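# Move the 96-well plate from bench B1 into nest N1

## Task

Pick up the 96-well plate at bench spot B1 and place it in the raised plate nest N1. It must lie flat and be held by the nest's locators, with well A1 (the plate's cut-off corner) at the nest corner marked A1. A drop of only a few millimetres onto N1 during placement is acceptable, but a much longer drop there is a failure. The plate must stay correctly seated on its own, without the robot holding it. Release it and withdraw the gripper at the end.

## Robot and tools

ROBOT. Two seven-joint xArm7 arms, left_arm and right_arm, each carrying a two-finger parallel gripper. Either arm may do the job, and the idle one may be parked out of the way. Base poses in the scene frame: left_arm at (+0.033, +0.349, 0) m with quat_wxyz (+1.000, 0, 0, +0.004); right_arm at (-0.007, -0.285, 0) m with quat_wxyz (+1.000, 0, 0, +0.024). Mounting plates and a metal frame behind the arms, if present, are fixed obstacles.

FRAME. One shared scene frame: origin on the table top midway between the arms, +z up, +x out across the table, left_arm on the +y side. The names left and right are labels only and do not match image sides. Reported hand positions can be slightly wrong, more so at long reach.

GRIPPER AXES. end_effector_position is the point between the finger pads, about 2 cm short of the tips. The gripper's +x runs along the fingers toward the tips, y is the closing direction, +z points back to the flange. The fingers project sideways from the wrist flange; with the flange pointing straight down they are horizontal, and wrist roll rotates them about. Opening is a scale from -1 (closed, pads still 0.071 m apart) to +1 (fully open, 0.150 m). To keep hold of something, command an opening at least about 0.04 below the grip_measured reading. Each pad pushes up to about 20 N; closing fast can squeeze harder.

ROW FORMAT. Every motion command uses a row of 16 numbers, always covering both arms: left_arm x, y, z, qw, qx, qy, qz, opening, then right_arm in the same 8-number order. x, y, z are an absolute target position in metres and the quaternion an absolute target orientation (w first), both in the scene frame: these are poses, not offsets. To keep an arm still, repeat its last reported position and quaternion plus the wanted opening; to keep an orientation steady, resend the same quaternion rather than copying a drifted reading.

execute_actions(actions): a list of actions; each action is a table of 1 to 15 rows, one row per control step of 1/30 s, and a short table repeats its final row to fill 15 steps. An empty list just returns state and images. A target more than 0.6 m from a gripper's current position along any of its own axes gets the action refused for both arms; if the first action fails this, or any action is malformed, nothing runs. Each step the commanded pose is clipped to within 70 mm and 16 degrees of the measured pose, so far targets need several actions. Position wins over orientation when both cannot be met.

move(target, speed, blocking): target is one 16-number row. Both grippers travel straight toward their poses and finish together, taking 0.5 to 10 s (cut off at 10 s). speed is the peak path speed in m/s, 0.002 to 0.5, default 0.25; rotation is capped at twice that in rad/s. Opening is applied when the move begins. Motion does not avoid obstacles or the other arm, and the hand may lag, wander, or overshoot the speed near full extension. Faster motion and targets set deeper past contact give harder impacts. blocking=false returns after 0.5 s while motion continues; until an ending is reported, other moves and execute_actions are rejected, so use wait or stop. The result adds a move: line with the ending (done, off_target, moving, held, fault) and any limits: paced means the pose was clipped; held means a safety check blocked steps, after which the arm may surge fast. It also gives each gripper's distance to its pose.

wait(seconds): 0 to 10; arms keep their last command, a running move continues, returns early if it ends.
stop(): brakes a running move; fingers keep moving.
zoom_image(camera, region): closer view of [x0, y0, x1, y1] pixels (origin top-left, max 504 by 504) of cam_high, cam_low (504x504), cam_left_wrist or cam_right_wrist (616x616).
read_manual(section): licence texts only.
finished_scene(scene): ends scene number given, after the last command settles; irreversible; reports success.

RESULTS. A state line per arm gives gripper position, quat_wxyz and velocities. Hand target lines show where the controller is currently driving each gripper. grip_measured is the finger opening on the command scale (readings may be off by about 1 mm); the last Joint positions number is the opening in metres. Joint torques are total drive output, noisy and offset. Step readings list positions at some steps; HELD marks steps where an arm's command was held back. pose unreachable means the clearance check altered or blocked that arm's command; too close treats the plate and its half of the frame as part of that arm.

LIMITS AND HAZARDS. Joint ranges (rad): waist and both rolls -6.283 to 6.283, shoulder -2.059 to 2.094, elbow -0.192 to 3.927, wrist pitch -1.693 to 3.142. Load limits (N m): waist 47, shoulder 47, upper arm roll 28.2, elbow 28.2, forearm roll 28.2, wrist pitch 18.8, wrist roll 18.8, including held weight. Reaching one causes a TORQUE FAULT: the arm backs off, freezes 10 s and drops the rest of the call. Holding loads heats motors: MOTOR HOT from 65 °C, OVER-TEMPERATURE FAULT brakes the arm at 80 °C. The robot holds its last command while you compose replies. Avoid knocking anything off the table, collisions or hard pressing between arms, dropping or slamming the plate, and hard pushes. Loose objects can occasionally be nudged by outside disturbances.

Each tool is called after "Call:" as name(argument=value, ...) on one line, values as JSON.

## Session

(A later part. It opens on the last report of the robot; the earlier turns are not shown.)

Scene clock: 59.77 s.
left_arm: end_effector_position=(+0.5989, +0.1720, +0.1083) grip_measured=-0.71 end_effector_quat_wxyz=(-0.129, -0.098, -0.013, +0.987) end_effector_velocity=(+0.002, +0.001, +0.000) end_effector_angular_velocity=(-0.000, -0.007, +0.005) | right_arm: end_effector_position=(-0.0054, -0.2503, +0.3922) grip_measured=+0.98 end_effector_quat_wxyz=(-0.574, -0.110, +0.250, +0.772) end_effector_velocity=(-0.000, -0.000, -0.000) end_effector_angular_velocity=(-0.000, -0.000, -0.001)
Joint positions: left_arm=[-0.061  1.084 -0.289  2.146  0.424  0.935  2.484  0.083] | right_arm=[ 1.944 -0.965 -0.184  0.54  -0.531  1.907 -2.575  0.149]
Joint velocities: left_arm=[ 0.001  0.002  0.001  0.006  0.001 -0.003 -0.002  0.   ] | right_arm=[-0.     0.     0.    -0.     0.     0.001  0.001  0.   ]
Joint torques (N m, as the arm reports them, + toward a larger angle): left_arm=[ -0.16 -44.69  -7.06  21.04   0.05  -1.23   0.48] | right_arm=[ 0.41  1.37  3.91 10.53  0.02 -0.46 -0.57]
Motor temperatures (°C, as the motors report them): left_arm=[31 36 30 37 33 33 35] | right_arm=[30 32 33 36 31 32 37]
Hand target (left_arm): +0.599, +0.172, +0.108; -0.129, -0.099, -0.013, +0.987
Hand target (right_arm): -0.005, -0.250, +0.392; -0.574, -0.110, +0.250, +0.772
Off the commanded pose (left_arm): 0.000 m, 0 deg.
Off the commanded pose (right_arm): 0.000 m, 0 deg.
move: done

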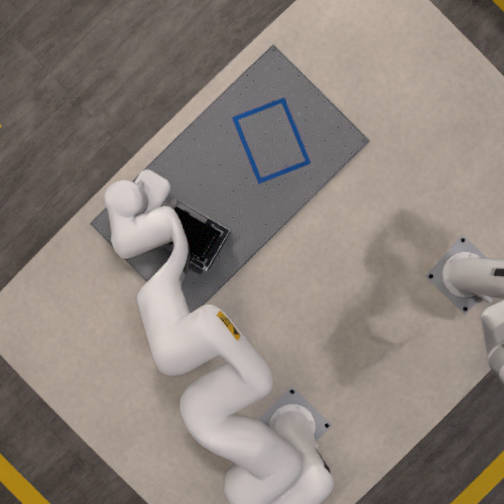

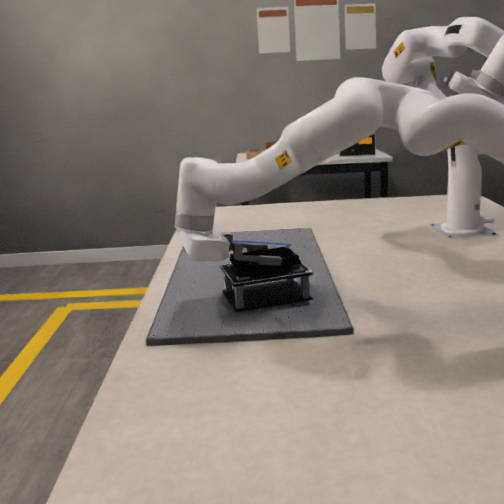

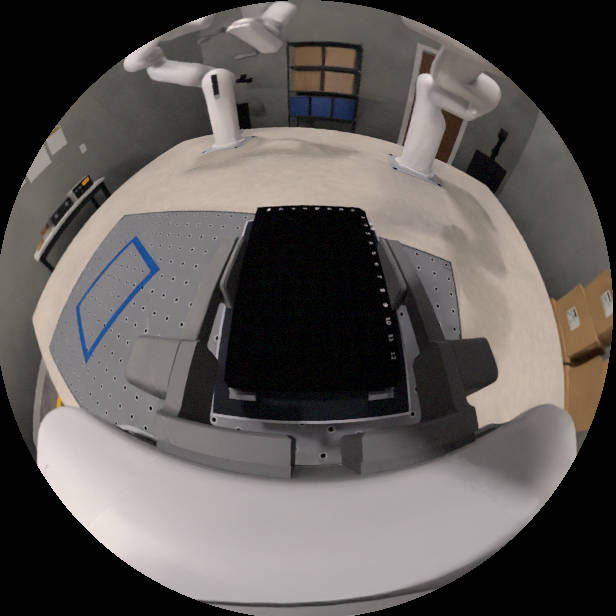

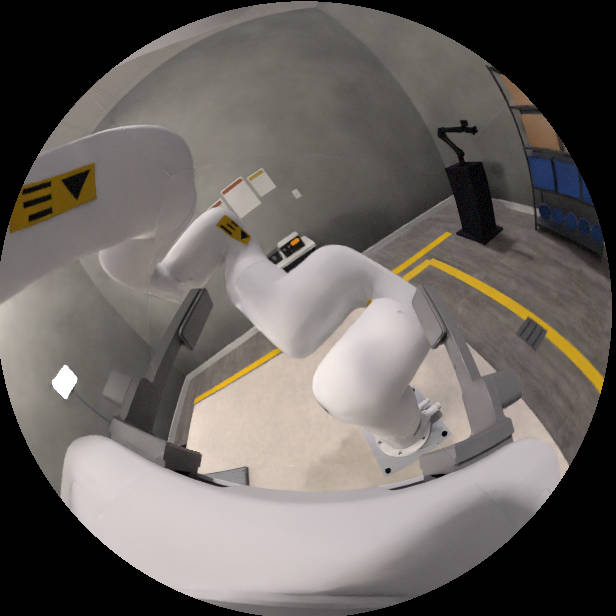

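Call:
move(target=[0.5989, 0.1720, 0.0990, 0.12902, 0.09848, 0.01288, -0.98666, -0.78, -0.0054, -0.2503, 0.3922, -0.574, -0.110, 0.250, 0.772, 1.0], speed=0.02)

Call:
zoom_image(camera="cam_left_wrist", region=[195, 340, 425, 445])

Call:
zoom_image(camera="cam_low", region=[215, 230, 320, 295])

Call:
zoom_image(camera="cam_high", region=[185, 222, 237, 274])

Scene clock: 62.00 s.
left_arm: end_effector_position=(+0.5989, +0.1720, +0.0992) grip_measured=-0.71 end_effector_quat_wxyz=(-0.129, -0.098, -0.013, +0.987) end_effector_velocity=(+0.001, -0.001, +0.001) end_effector_angular_velocity=(-0.001, -0.007, +0.000) | right_arm: end_effector_position=(-0.0054, -0.2503, +0.3922) grip_measured=+0.98 end_effector_quat_wxyz=(-0.574, -0.110, +0.250, +0.772) end_effector_velocity=(-0.000, +0.000, -0.000) end_effector_angular_velocity=(+0.001, -0.000, +0.000)
Joint positions: left_arm=[-0.062  1.099 -0.286  2.147  0.426  0.921  2.481  0.083] | right_arm=[ 1.944 -0.965 -0.184  0.54  -0.531  1.907 -2.575  0.149]
Joint velocities: left_arm=[-0.002  0.     0.001  0.004 -0.001 -0.004 -0.001  0.   ] | right_arm=[ 0.     0.001  0.     0.    -0.    -0.001  0.     0.   ]
Joint torques (N m, as the arm reports them, + toward a larger angle): left_arm=[ -0.29 -45.    -6.98  20.98   0.    -1.19   0.48] | right_arm=[ 0.51  1.49  3.9  10.46  0.08 -0.48 -0.58]
Motor temperatures (°C, as the motors report them): left_arm=[31 36 30 37 33 33 35] | right_arm=[30 32 33 36 31 32 37]
Hand target (left_arm): +0.599, +0.172, +0.099; -0.129, -0.098, -0.013, +0.987
Hand target (right_arm): -0.005, -0.250, +0.392; -0.574, -0.110, +0.250, +0.772
Off the commanded pose (left_arm): 0.000 m, 0 deg.
Off the commanded pose (right_arm): 0.000 m, 0 deg.
move: done

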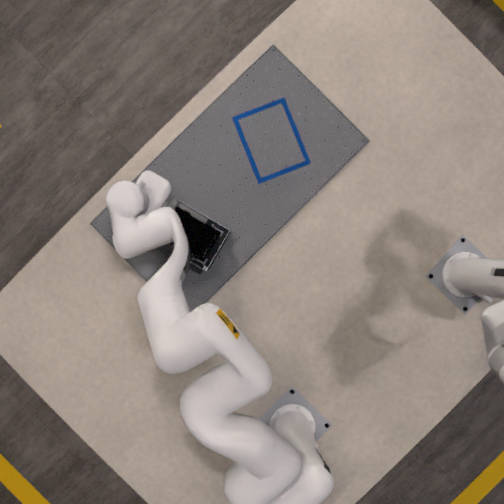

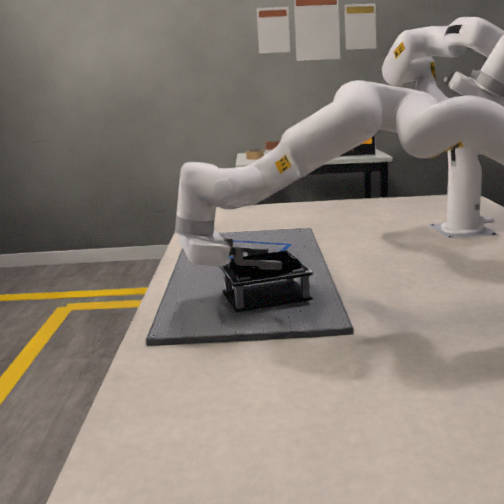

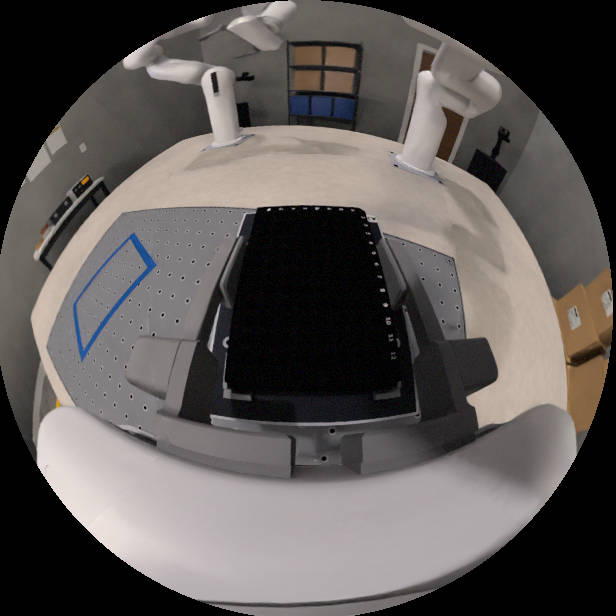

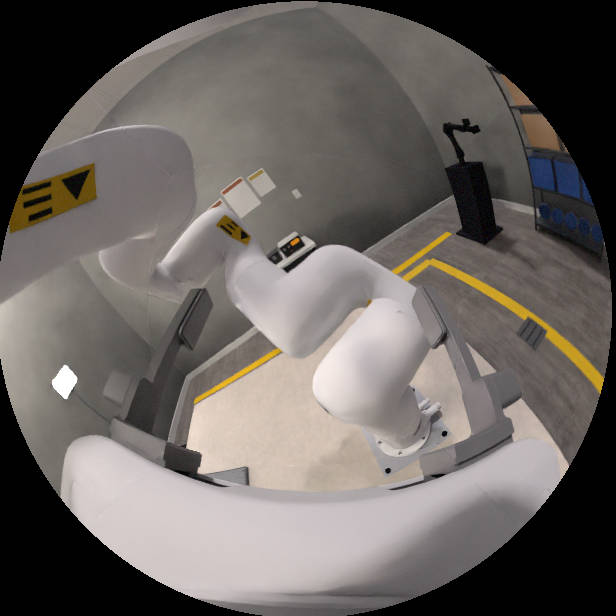

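Region (195, 340, 425, 445) of cam_left_wrist's 616x616 image, scaled by 2.191, with more detail than that image has; it fills the top 230 rows of this view, and the rest is white.

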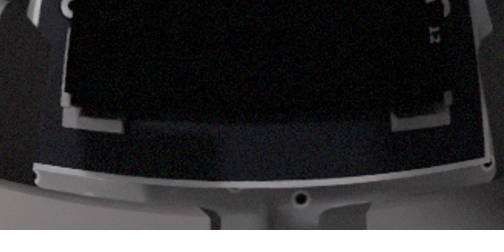

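Region (215, 230, 320, 295) of cam_low's 504x504 image, scaled by 4.800, with more detail than that image has; it fills the top 312 rows of this view, and the rest is white.

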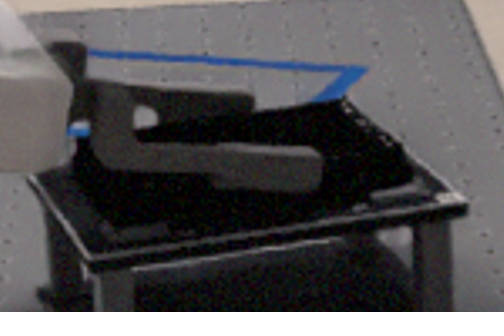

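Region (185, 222, 237, 274) of cam_high's 504x504 image, scaled by 9.692, with more detail than that image has.

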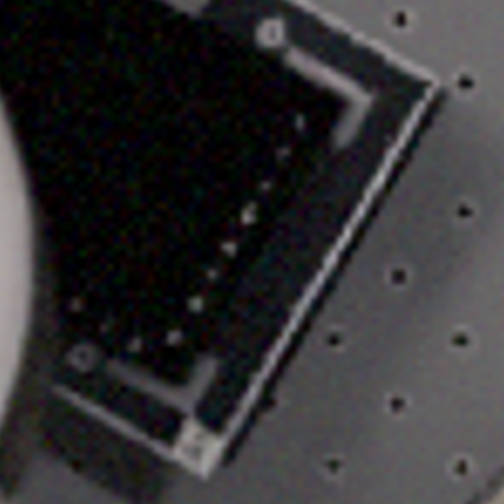

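Call:
zoom_image(camera="cam_left_wrist", region=[205, 360, 275, 410])

Call:
zoom_image(camera="cam_left_wrist", region=[350, 360, 420, 410])

Call:
zoom_image(camera="cam_low", region=[270, 245, 320, 285])

Call:
zoom_image(camera="cam_left_wrist", region=[225, 195, 405, 265])

Region (205, 360, 275, 410) of cam_left_wrist's 616x616 image, scaled by 7.200, with more detail than that image has; it fills the top 360 rows of this view, and the rest is white.

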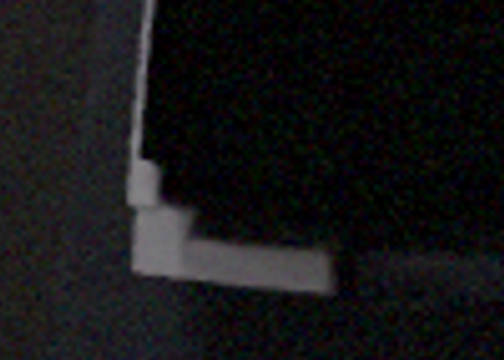

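Region (350, 360, 420, 410) of cam_left_wrist's 616x616 image, scaled by 7.200, with more detail than that image has; it fills the top 360 rows of this view, and the rest is white.

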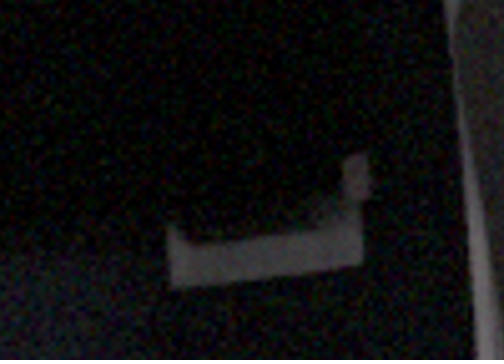

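Region (270, 245, 320, 285) of cam_low's 504x504 image, scaled by 10.080, with more detail than that image has; it fills the top 403 rows of this view, and the rest is white.

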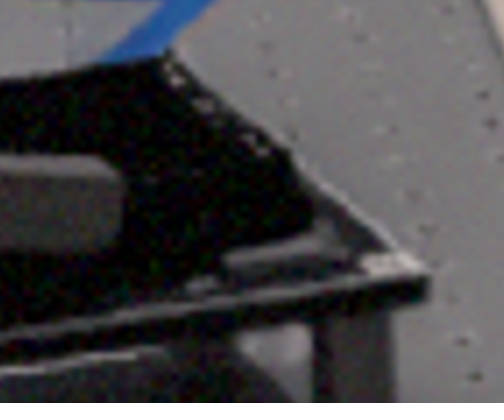

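Region (225, 195, 405, 265) of cam_left_wrist's 616x616 image, scaled by 2.800, with more detail than that image has.

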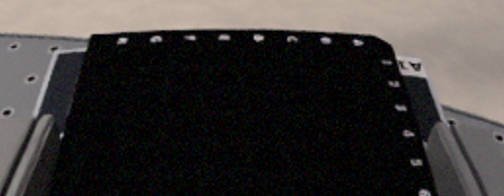

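Call:
move(target=[0.5989, 0.1720, 0.0938, 0.12902, 0.09848, 0.01288, -0.98666, -0.78, -0.0054, -0.2503, 0.3922, -0.574, -0.110, 0.250, 0.772, 1.0], speed=0.015)

Call:
zoom_image(camera="cam_left_wrist", region=[205, 360, 275, 410])

Call:
zoom_image(camera="cam_left_wrist", region=[350, 360, 420, 410])

Call:
zoom_image(camera="cam_low", region=[215, 240, 320, 295])

Scene clock: 65.23 s.
left_arm: end_effector_position=(+0.5992, +0.1719, +0.0949) grip_measured=-0.70 end_effector_quat_wxyz=(-0.129, -0.099, -0.013, +0.987) end_effector_velocity=(+0.000, -0.000, -0.001) end_effector_angular_velocity=(-0.001, -0.002, -0.001) | right_arm: end_effector_position=(-0.0054, -0.2503, +0.3922) grip_measured=+0.98 end_effector_quat_wxyz=(-0.574, -0.110, +0.250, +0.772) end_effector_velocity=(+0.000, -0.000, -0.000) end_effector_angular_velocity=(-0.004, -0.003, -0.000)
Joint positions: left_arm=[-0.063  1.107 -0.285  2.149  0.428  0.914  2.48   0.083] | right_arm=[ 1.944 -0.965 -0.184  0.54  -0.531  1.907 -2.575  0.149]
Joint velocities: left_arm=[-0.001  0.003  0.001  0.001  0.    -0.003  0.     0.001] | right_arm=[ 0.     0.001 -0.    -0.002 -0.001  0.002  0.     0.   ]
Joint torques (N m, as the arm reports them, + toward a larger angle): left_arm=[ -0.53 -41.65  -6.16  20.05   0.37  -1.78   0.1 ] | right_arm=[ 0.55  1.56  3.85 10.42 -0.01 -0.46 -0.5 ]
Motor temperatures (°C, as the motors report them): left_arm=[31 36 30 37 33 33 35] | right_arm=[30 32 33 36 31 32 37]
Hand target (left_arm): +0.599, +0.172, +0.094; -0.129, -0.098, -0.013, +0.987
Hand target (right_arm): -0.005, -0.250, +0.392; -0.574, -0.110, +0.250, +0.772
Off the commanded pose (left_arm): 0.001 m, 0 deg.
Off the commanded pose (right_arm): 0.000 m, 0 deg.
move: done

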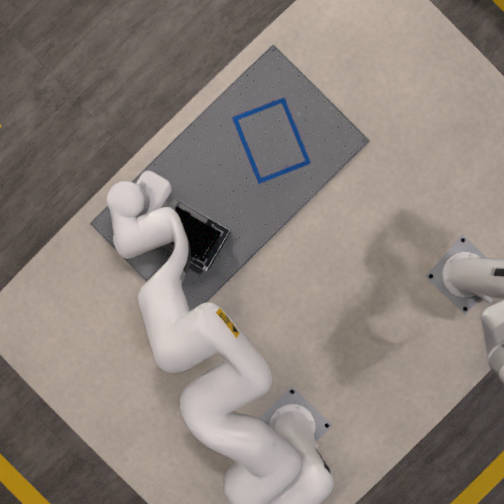

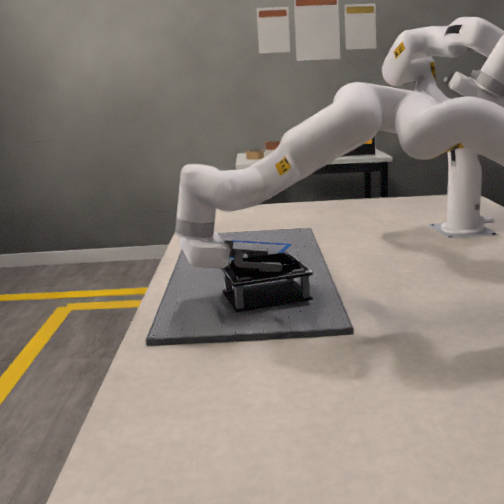

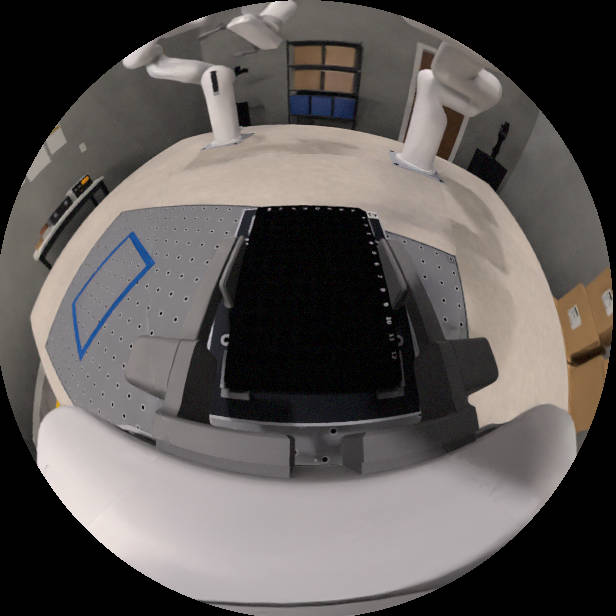

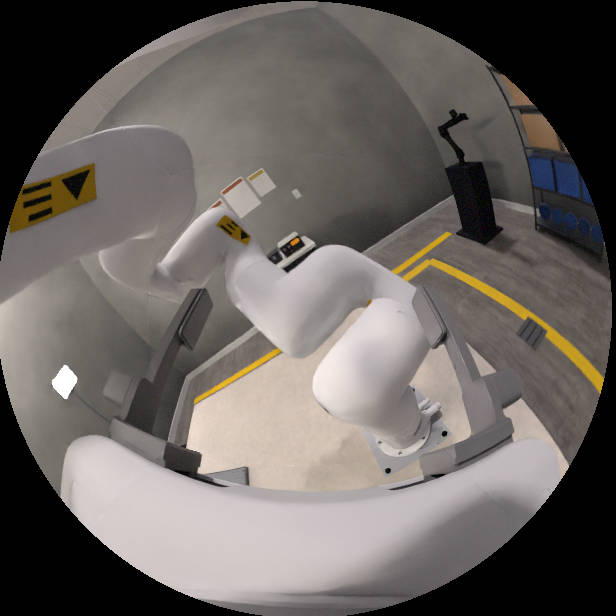

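Region (205, 360, 275, 410) of cam_left_wrist's 616x616 image, scaled by 7.200, with more detail than that image has; it fills the top 360 rows of this view, and the rest is white.

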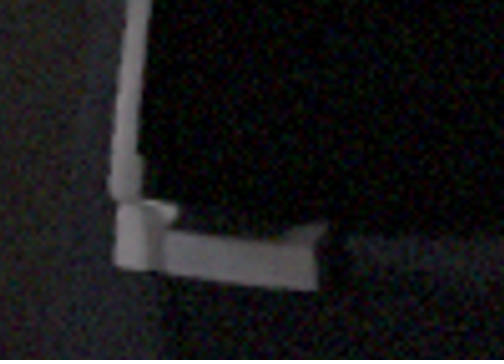

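Region (350, 360, 420, 410) of cam_left_wrist's 616x616 image, scaled by 7.200, with more detail than that image has; it fills the top 360 rows of this view, and the rest is white.

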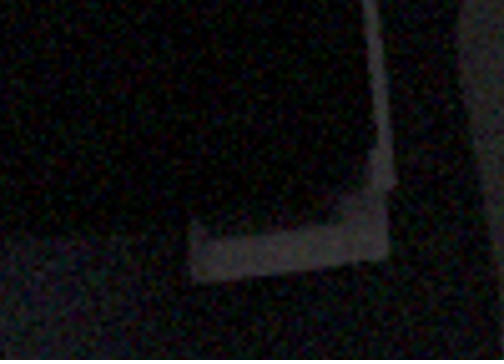

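Region (215, 240, 320, 295) of cam_low's 504x504 image, scaled by 4.800, with more detail than that image has; it fills the top 264 rows of this view, and the rest is white.

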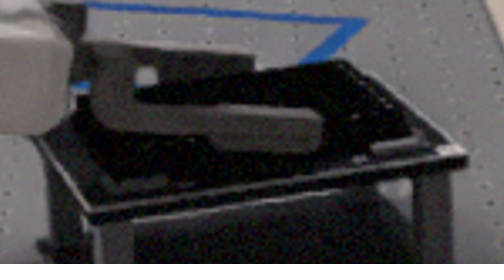

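Call:
move(target=[0.5995, 0.1725, 0.0968, 0.1264, 0.09851, 0.01262, -0.98700, -0.78, -0.0054, -0.2503, 0.3922, -0.574, -0.110, 0.250, 0.772, 1.0], speed=0.015)

Call:
zoom_image(camera="cam_high", region=[190, 220, 235, 275])

Call:
zoom_image(camera="cam_left_wrist", region=[205, 360, 275, 410])

Call:
zoom_image(camera="cam_left_wrist", region=[350, 360, 420, 410])

Call:
zoom_image(camera="cam_left_wrist", region=[225, 195, 405, 265])

Scene clock: 67.87 s.
left_arm: end_effector_position=(+0.5988, +0.1727, +0.0952) grip_measured=-0.70 end_effector_quat_wxyz=(-0.126, -0.097, -0.013, +0.987) end_effector_velocity=(+0.000, +0.001, +0.002) end_effector_angular_velocity=(+0.000, -0.001, -0.002) | right_arm: end_effector_position=(-0.0054, -0.2503, +0.3922) grip_measured=+0.98 end_effector_quat_wxyz=(-0.574, -0.110, +0.250, +0.772) end_effector_velocity=(+0.000, -0.000, +0.000) end_effector_angular_velocity=(-0.002, +0.001, -0.001)
Joint positions: left_arm=[-0.063  1.109 -0.286  2.154  0.428  0.92   2.487  0.083] | right_arm=[ 1.944 -0.965 -0.184  0.54  -0.531  1.907 -2.575  0.149]
Joint velocities: left_arm=[ 0.001 -0.003 -0.002  0.002 -0.     0.004  0.004 -0.001] | right_arm=[-0.001  0.    -0.001  0.     0.001  0.001 -0.001  0.   ]
Joint torques (N m, as the arm reports them, + toward a larger angle): left_arm=[  0.22 -44.28  -6.25  20.35   0.39  -1.02   0.84] | right_arm=[ 0.36  1.53  3.9  10.42  0.08 -0.47 -0.53]
Motor temperatures (°C, as the motors report them): left_arm=[31 36 30 37 33 33 35] | right_arm=[30 32 33 36 31 32 37]
Hand target (left_arm): +0.599, +0.172, +0.097; -0.126, -0.099, -0.013, +0.987
Hand target (right_arm): -0.005, -0.250, +0.392; -0.574, -0.110, +0.250, +0.772
Off the commanded pose (left_arm): 0.002 m, 0 deg.
Off the commanded pose (right_arm): 0.000 m, 0 deg.
move: done

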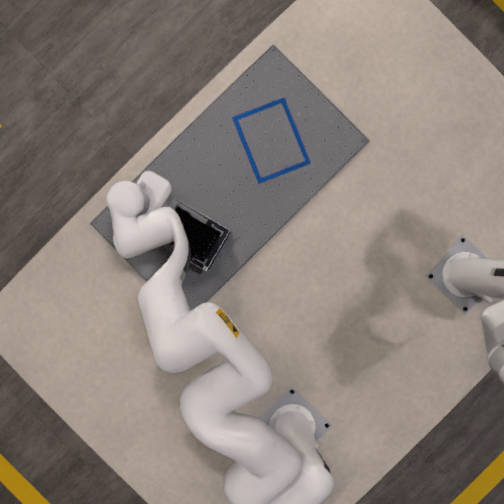

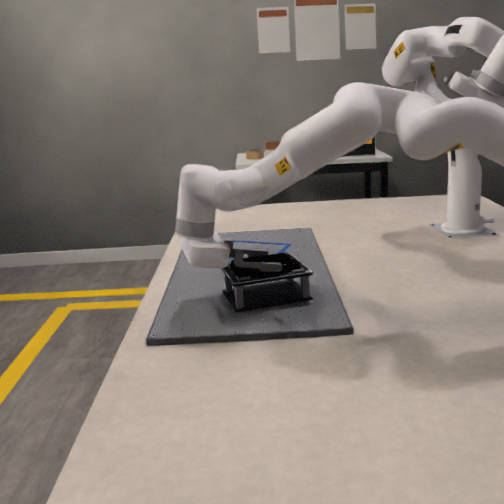

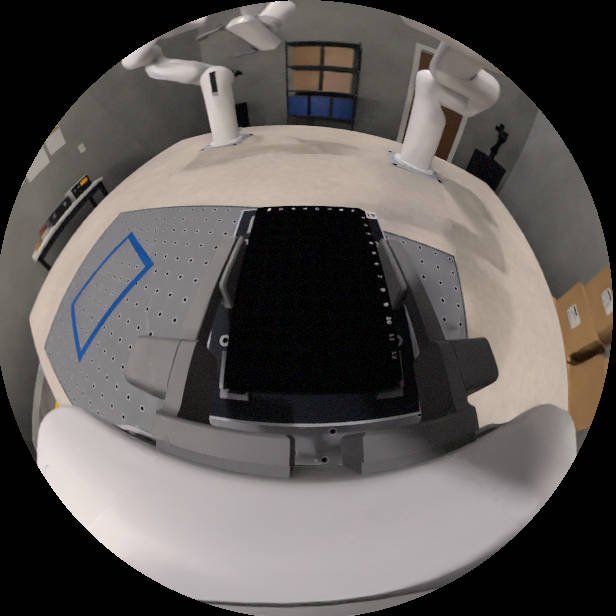

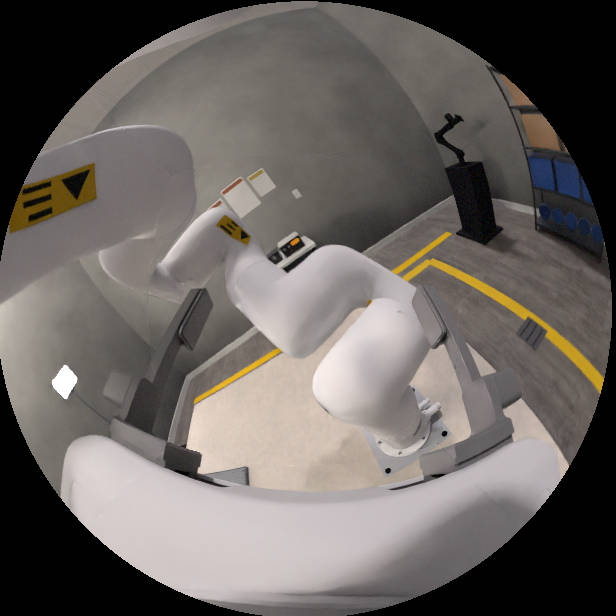

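Region (190, 220, 235, 275) of cam_high's 504x504 image, scaled by 9.164, with more detail than that image has; it fills the left 412 columns of this view, and the rest is white.

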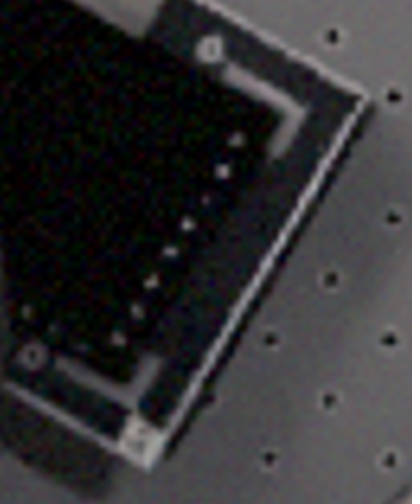

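Region (205, 360, 275, 410) of cam_left_wrist's 616x616 image, scaled by 7.200, with more detail than that image has; it fills the top 360 rows of this view, and the rest is white.

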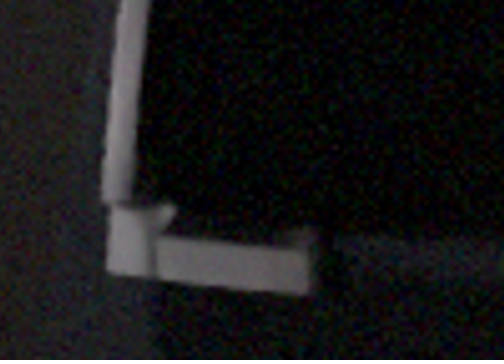

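Region (350, 360, 420, 410) of cam_left_wrist's 616x616 image, scaled by 7.200, with more detail than that image has; it fills the top 360 rows of this view, and the rest is white.

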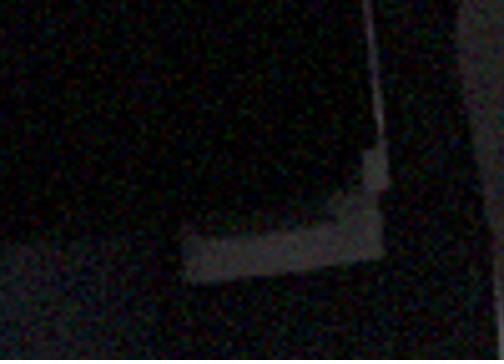

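Region (225, 195, 405, 265) of cam_left_wrist's 616x616 image, scaled by 2.800, with more detail than that image has.

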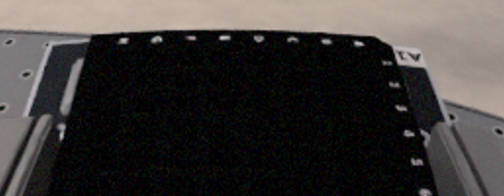

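Call:
execute_actions(actions=[])

Call:
zoom_image(camera="cam_left_wrist", region=[200, 320, 430, 420])

Call:
zoom_image(camera="cam_left_wrist", region=[225, 195, 405, 265])

Call:
zoom_image(camera="cam_low", region=[215, 245, 320, 290])

Call:
zoom_image(camera="cam_high", region=[185, 222, 237, 274])

Scene clock: 68.37 s.
left_arm: end_effector_position=(+0.5994, +0.1726, +0.0967) grip_measured=-0.70 end_effector_quat_wxyz=(-0.126, -0.098, -0.013, +0.987) end_effector_velocity=(-0.000, +0.000, +0.000) end_effector_angular_velocity=(-0.000, +0.000, -0.001) | right_arm: end_effector_position=(-0.0054, -0.2503, +0.3922) grip_measured=+0.98 end_effector_quat_wxyz=(-0.574, -0.110, +0.250, +0.772) end_effector_velocity=(-0.000, -0.000, -0.000) end_effector_angular_velocity=(-0.001, +0.001, +0.000)
Joint positions: left_arm=[-0.063  1.108 -0.287  2.155  0.427  0.92   2.487  0.083] | right_arm=[ 1.944 -0.965 -0.184  0.54  -0.531  1.907 -2.575  0.149]
Joint velocities: left_arm=[ 0.    -0.001  0.    -0.001 -0.    -0.     0.001  0.   ] | right_arm=[ 0.    -0.    -0.    -0.001  0.001 -0.001  0.     0.   ]
Joint torques (N m, as the arm reports them, + toward a larger angle): left_arm=[ -0.05 -44.7   -6.97  21.16  -0.09  -1.22   0.61] | right_arm=[ 0.43  1.48  3.86 10.4   0.11 -0.44 -0.52]
Motor temperatures (°C, as the motors report them): left_arm=[31 36 30 37 33 33 35] | right_arm=[30 32 33 36 31 32 37]
Hand target (left_arm): +0.599, +0.172, +0.097; -0.126, -0.099, -0.013, +0.987
Hand target (right_arm): -0.005, -0.250, +0.392; -0.574, -0.110, +0.250, +0.772
Off the commanded pose (left_arm): 0.000 m, 0 deg.
Off the commanded pose (right_arm): 0.000 m, 0 deg.

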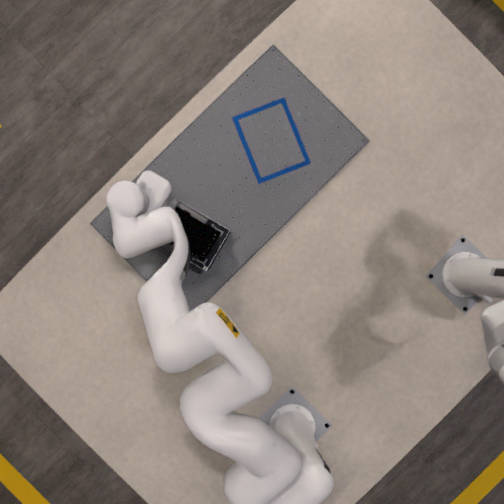

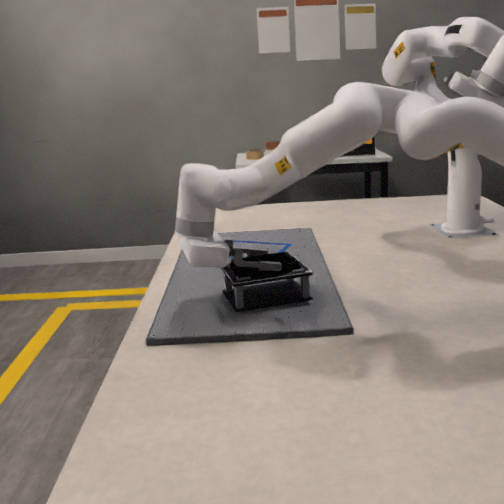

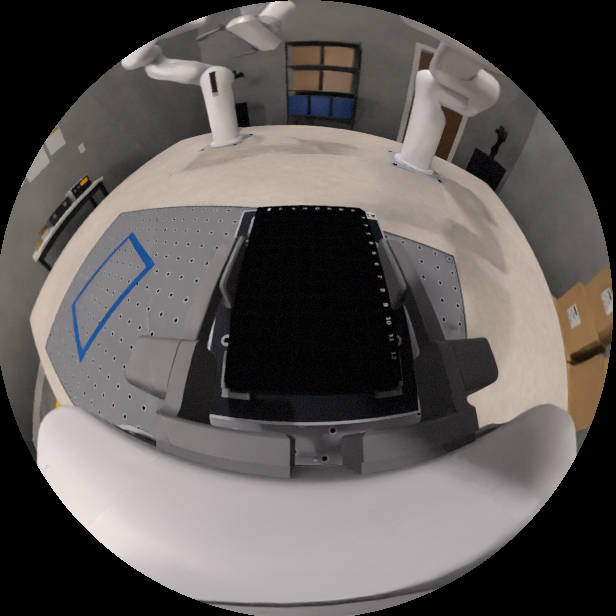

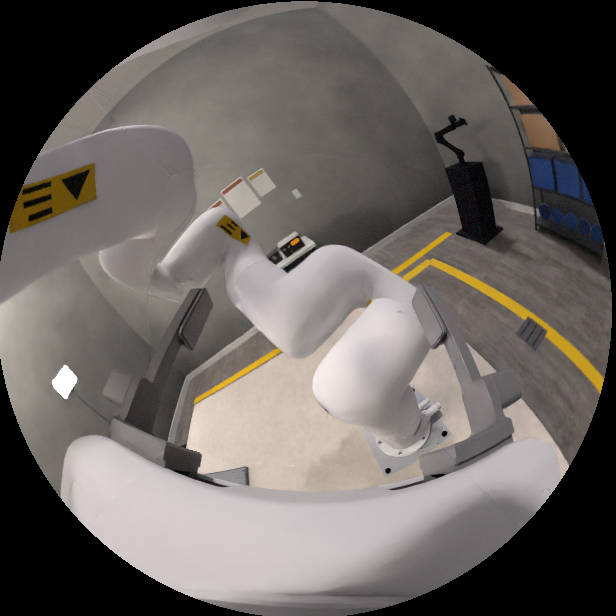

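Region (200, 320, 430, 420) of cam_left_wrist's 616x616 image, scaled by 2.191, with more detail than that image has; it fills the top 219 rows of this view, and the rest is white.

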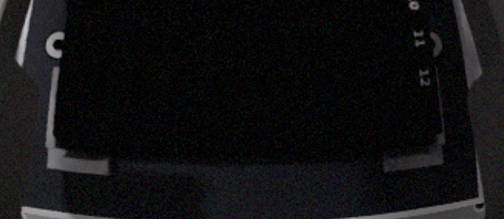

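Region (225, 195, 405, 265) of cam_left_wrist's 616x616 image, scaled by 2.800, with more detail than that image has.

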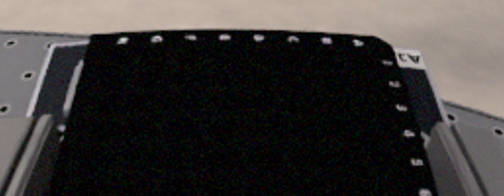

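Region (215, 245, 320, 290) of cam_low's 504x504 image, scaled by 4.800, with more detail than that image has; it fills the top 216 rows of this view, and the rest is white.

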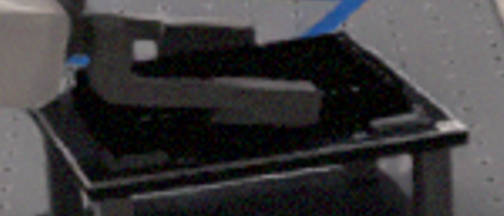

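Region (185, 222, 237, 274) of cam_high's 504x504 image, scaled by 9.692, with more detail than that image has.

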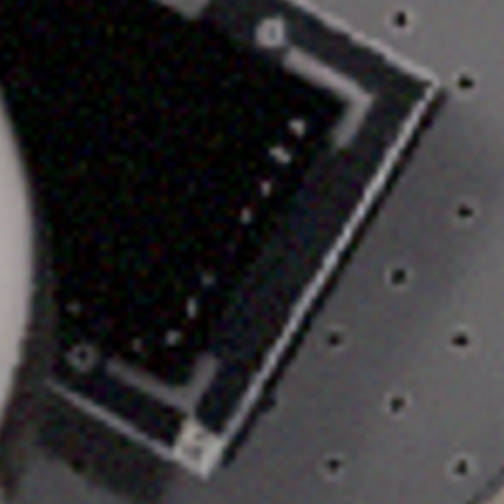

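Call:
execute_actions(actions=[[[0.5994,0.1725,0.0965,0.12773,0.09850,0.01275,-0.98683,-0.78,-0.0054,-0.2503,0.3922,-0.574,-0.110,0.250,0.772,1.0],[0.5994,0.1724,0.0963,0.12773,0.09850,0.01275,-0.98683,-0.78,-0.0054,-0.2503,0.3922,-0.574,-0.110,0.250,0.772,1.0],[0.5994,0.1724,0.0961,0.12773,0.09850,0.01275,-0.98683,-0.78,-0.0054,-0.2503,0.3922,-0.574,-0.110,0.250,0.772,1.0],[0.5994,0.1723,0.0959,0.12773,0.09850,0.01275,-0.98683,-0.78,-0.0054,-0.2503,0.3922,-0.574,-0.110,0.250,0.772,1.0],[0.5994,0.1723,0.0957,0.12773,0.09850,0.01275,-0.98683,-0.78,-0.0054,-0.2503,0.3922,-0.574,-0.110,0.250,0.772,1.0],[0.5994,0.1723,0.0956,0.12773,0.09850,0.01275,-0.98683,-0.78,-0.0054,-0.2503,0.3922,-0.574,-0.110,0.250,0.772,1.0],[0.5994,0.1723,0.0956,0.12773,0.09850,0.01275,-0.98683,-0.78,-0.0054,-0.2503,0.3922,-0.574,-0.110,0.250,0.772,1.0],[0.5994,0.1723,0.0956,0.12773,0.09850,0.01275,-0.98683,-0.78,-0.0054,-0.2503,0.3922,-0.574,-0.110,0.250,0.772,1.0],[0.5994,0.1723,0.0956,0.12773,0.09850,0.01275,-0.98683,-0.78,-0.0054,-0.2503,0.3922,-0.574,-0.110,0.250,0.772,1.0],[0.5994,0.1723,0.0956,0.12773,0.09850,0.01275,-0.98683,-0.78,-0.0054,-0.2503,0.3922,-0.574,-0.110,0.250,0.772,1.0],[0.5994,0.1723,0.0956,0.12773,0.09850,0.01275,-0.98683,-0.76,-0.0054,-0.2503,0.3922,-0.574,-0.110,0.250,0.772,1.0],[0.5994,0.1723,0.0956,0.12773,0.09850,0.01275,-0.98683,-0.74,-0.0054,-0.2503,0.3922,-0.574,-0.110,0.250,0.772,1.0],[0.5994,0.1723,0.0956,0.12773,0.09850,0.01275,-0.98683,-0.72,-0.0054,-0.2503,0.3922,-0.574,-0.110,0.250,0.772,1.0],[0.5994,0.1723,0.0956,0.12773,0.09850,0.01275,-0.98683,-0.70,-0.0054,-0.2503,0.3922,-0.574,-0.110,0.250,0.772,1.0],[0.5994,0.1723,0.0956,0.12773,0.09850,0.01275,-0.98683,-0.68,-0.0054,-0.2503,0.3922,-0.574,-0.110,0.250,0.772,1.0]],[[0.5994,0.1723,0.0956,0.12773,0.09850,0.01275,-0.98683,-0.65,-0.0054,-0.2503,0.3922,-0.574,-0.110,0.250,0.772,1.0],[0.5994,0.1723,0.0956,0.12773,0.09850,0.01275,-0.98683,-0.61,-0.0054,-0.2503,0.3922,-0.574,-0.110,0.250,0.772,1.0],[0.5994,0.1723,0.0956,0.12773,0.09850,0.01275,-0.98683,-0.56,-0.0054,-0.2503,0.3922,-0.574,-0.110,0.250,0.772,1.0],[0.5994,0.1723,0.0956,0.12773,0.09850,0.01275,-0.98683,-0.50,-0.0054,-0.2503,0.3922,-0.574,-0.110,0.250,0.772,1.0],[0.5994,0.1723,0.0956,0.12773,0.09850,0.01275,-0.98683,-0.44,-0.0054,-0.2503,0.3922,-0.574,-0.110,0.250,0.772,1.0],[0.5994,0.1723,0.0956,0.12773,0.09850,0.01275,-0.98683,-0.38,-0.0054,-0.2503,0.3922,-0.574,-0.110,0.250,0.772,1.0],[0.5994,0.1723,0.0960,0.12773,0.09850,0.01275,-0.98683,-0.33,-0.0054,-0.2503,0.3922,-0.574,-0.110,0.250,0.772,1.0],[0.5994,0.1723,0.0970,0.12773,0.09850,0.01275,-0.98683,-0.30,-0.0054,-0.2503,0.3922,-0.574,-0.110,0.250,0.772,1.0],[0.5994,0.1723,0.0990,0.12773,0.09850,0.01275,-0.98683,-0.30,-0.0054,-0.2503,0.3922,-0.574,-0.110,0.250,0.772,1.0],[0.5994,0.1723,0.1020,0.12773,0.09850,0.01275,-0.98683,-0.30,-0.0054,-0.2503,0.3922,-0.574,-0.110,0.250,0.772,1.0],[0.5994,0.1723,0.1060,0.12773,0.09850,0.01275,-0.98683,-0.30,-0.0054,-0.2503,0.3922,-0.574,-0.110,0.250,0.772,1.0],[0.5994,0.1723,0.1110,0.12773,0.09850,0.01275,-0.98683,-0.30,-0.0054,-0.2503,0.3922,-0.574,-0.110,0.250,0.772,1.0],[0.5994,0.1723,0.1170,0.12773,0.09850,0.01275,-0.98683,-0.30,-0.0054,-0.2503,0.3922,-0.574,-0.110,0.250,0.772,1.0],[0.5994,0.1723,0.1230,0.12773,0.09850,0.01275,-0.98683,-0.30,-0.0054,-0.2503,0.3922,-0.574,-0.110,0.250,0.772,1.0],[0.5994,0.1723,0.1290,0.12773,0.09850,0.01275,-0.98683,-0.30,-0.0054,-0.2503,0.3922,-0.574,-0.110,0.250,0.772,1.0]],[[0.5994,0.1723,0.1345,0.12773,0.09850,0.01275,-0.98683,-0.30,-0.0054,-0.2503,0.3922,-0.574,-0.110,0.250,0.772,1.0],[0.5994,0.1723,0.1395,0.12773,0.09850,0.01275,-0.98683,-0.30,-0.0054,-0.2503,0.3922,-0.574,-0.110,0.250,0.772,1.0],[0.5994,0.1723,0.1435,0.12773,0.09850,0.01275,-0.98683,-0.30,-0.0054,-0.2503,0.3922,-0.574,-0.110,0.250,0.772,1.0],[0.5994,0.1723,0.1465,0.12773,0.09850,0.01275,-0.98683,-0.30,-0.0054,-0.2503,0.3922,-0.574,-0.110,0.250,0.772,1.0],[0.5994,0.1723,0.1485,0.12773,0.09850,0.01275,-0.98683,-0.30,-0.0054,-0.2503,0.3922,-0.574,-0.110,0.250,0.772,1.0],[0.5994,0.1723,0.1500,0.12773,0.09850,0.01275,-0.98683,-0.30,-0.0054,-0.2503,0.3922,-0.574,-0.110,0.250,0.772,1.0]]])

Call:
zoom_image(camera="cam_left_wrist", region=[200, 210, 430, 440])

Call:
zoom_image(camera="cam_low", region=[215, 235, 320, 295])

Scene clock: 73.53 s.
left_arm: end_effector_position=(+0.5990, +0.1723, +0.1488) grip_measured=-0.30 end_effector_quat_wxyz=(-0.128, -0.098, -0.013, +0.987) end_effector_velocity=(-0.001, +0.002, +0.004) end_effector_angular_velocity=(+0.002, +0.008, +0.001) | right_arm: end_effector_position=(-0.0054, -0.2503, +0.3922) grip_measured=+0.98 end_effector_quat_wxyz=(-0.574, -0.110, +0.250, +0.772) end_effector_velocity=(-0.000, -0.000, -0.000) end_effector_angular_velocity=(-0.002, +0.001, -0.001)
Joint positions: left_arm=[-0.059  1.03  -0.302  2.164  0.409  1.008  2.502  0.099] | right_arm=[ 1.944 -0.965 -0.184  0.54  -0.531  1.907 -2.575  0.149]
Joint velocities: left_arm=[ 0.003 -0.009 -0.001 -0.004 -0.004  0.012  0.003  0.   ] | right_arm=[ 0.     0.    -0.    -0.001  0.001  0.001  0.001 -0.   ]
Joint torques (N m, as the arm reports them, + toward a larger angle): left_arm=[ -0.49 -44.67  -7.07  21.38   0.16  -1.35   0.49] | right_arm=[ 0.61  1.49  3.83 10.44  0.08 -0.47 -0.54]
Motor temperatures (°C, as the motors report them): left_arm=[31 37 30 37 33 33 35] | right_arm=[30 32 33 36 31 32 37]
Hand target (left_arm): +0.599, +0.172, +0.150; -0.128, -0.098, -0.013, +0.987
Hand target (right_arm): -0.005, -0.250, +0.392; -0.574, -0.110, +0.250, +0.772
Off the commanded pose (left_arm): 0.001 m, 0 deg.
Off the commanded pose (right_arm): 0.000 m, 0 deg.
Step readings (end_effector_position; steps 1 to 15: 1st action; 16 to 30: 2nd action; 31 to 45: 3rd action):
0: left_arm (+0.5995, +0.1725, +0.0968) | right_arm (-0.0054, -0.2503, +0.3922)
1: left_arm (+0.5995, +0.1725, +0.0968) | right_arm (-0.0054, -0.2503, +0.3922)
2: left_arm (+0.5995, +0.1725, +0.0968) | right_arm (-0.0054, -0.2503, +0.3922)
4: left_arm (+0.5995, +0.1725, +0.0966) | right_arm (-0.0054, -0.2503, +0.3922)
8: left_arm (+0.5994, +0.1724, +0.0960) | right_arm (-0.0054, -0.2503, +0.3922)
15: left_arm (+0.5994, +0.1723, +0.0956) | right_arm (-0.0054, -0.2503, +0.3922)
16: left_arm (+0.5994, +0.1723, +0.0956) | right_arm (-0.0054, -0.2503, +0.3922)
17: left_arm (+0.5994, +0.1723, +0.0956) | right_arm (-0.0054, -0.2503, +0.3922)
19: left_arm (+0.5994, +0.1723, +0.0957) | right_arm (-0.0054, -0.2503, +0.3922)
23: left_arm (+0.5994, +0.1723, +0.0958) | right_arm (-0.0054, -0.2503, +0.3922)
30: left_arm (+0.5991, +0.1723, +0.1070) | right_arm (-0.0054, -0.2503, +0.3922)
31: left_arm (+0.5993, +0.1723, +0.1115) | right_arm (-0.0054, -0.2503, +0.3922)
32: left_arm (+0.5995, +0.1722, +0.1165) | right_arm (-0.0054, -0.2503, +0.3922)
34: left_arm (+0.6000, +0.1720, +0.1271) | right_arm (-0.0054, -0.2503, +0.3922)
38: left_arm (+0.6003, +0.1719, +0.1437) | right_arm (-0.0054, -0.2503, +0.3922)
45: end_effector_position above

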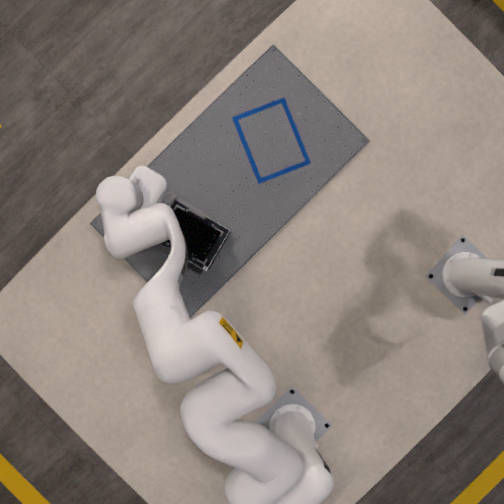

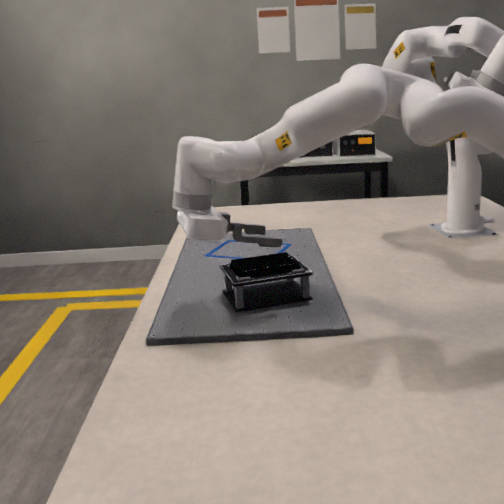

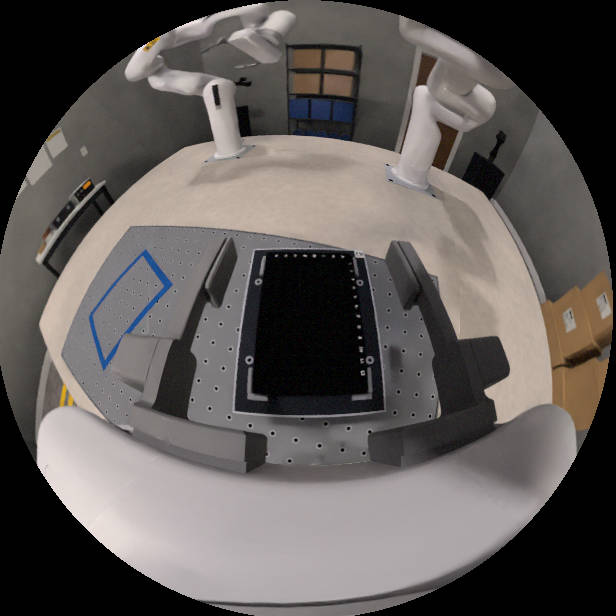

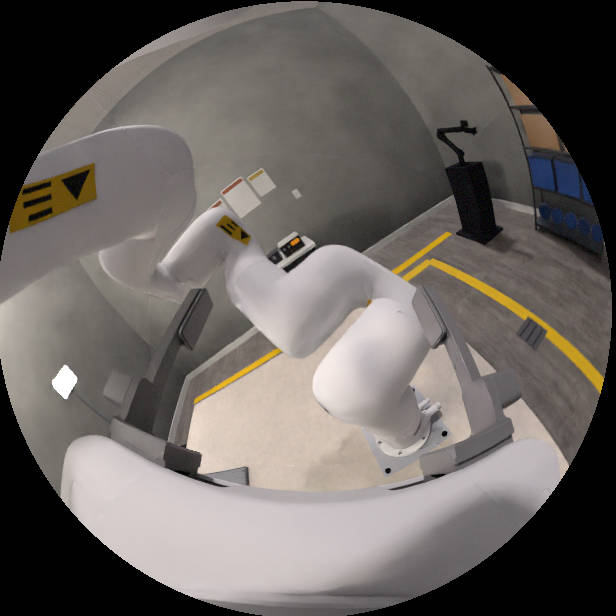

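Region (200, 210, 430, 440) of cam_left_wrist's 616x616 image, scaled by 2.191, with more detail than that image has.

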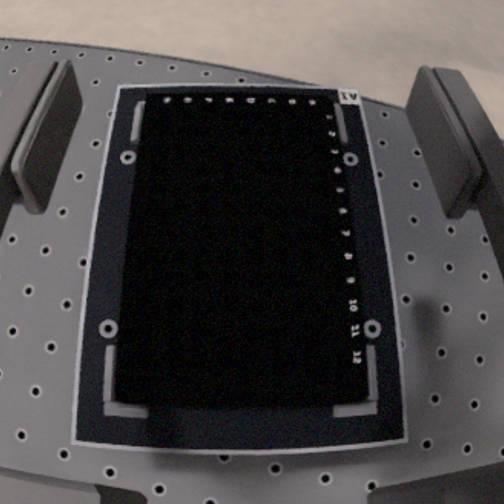

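Region (215, 235, 320, 295) of cam_low's 504x504 image, scaled by 4.800, with more detail than that image has; it fills the top 288 rows of this view, and the rest is white.

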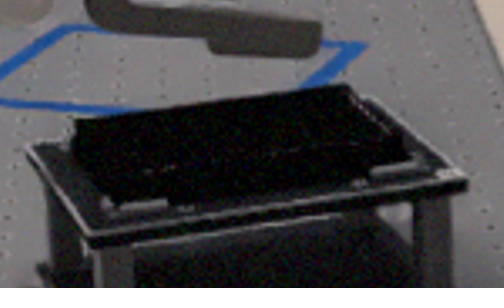

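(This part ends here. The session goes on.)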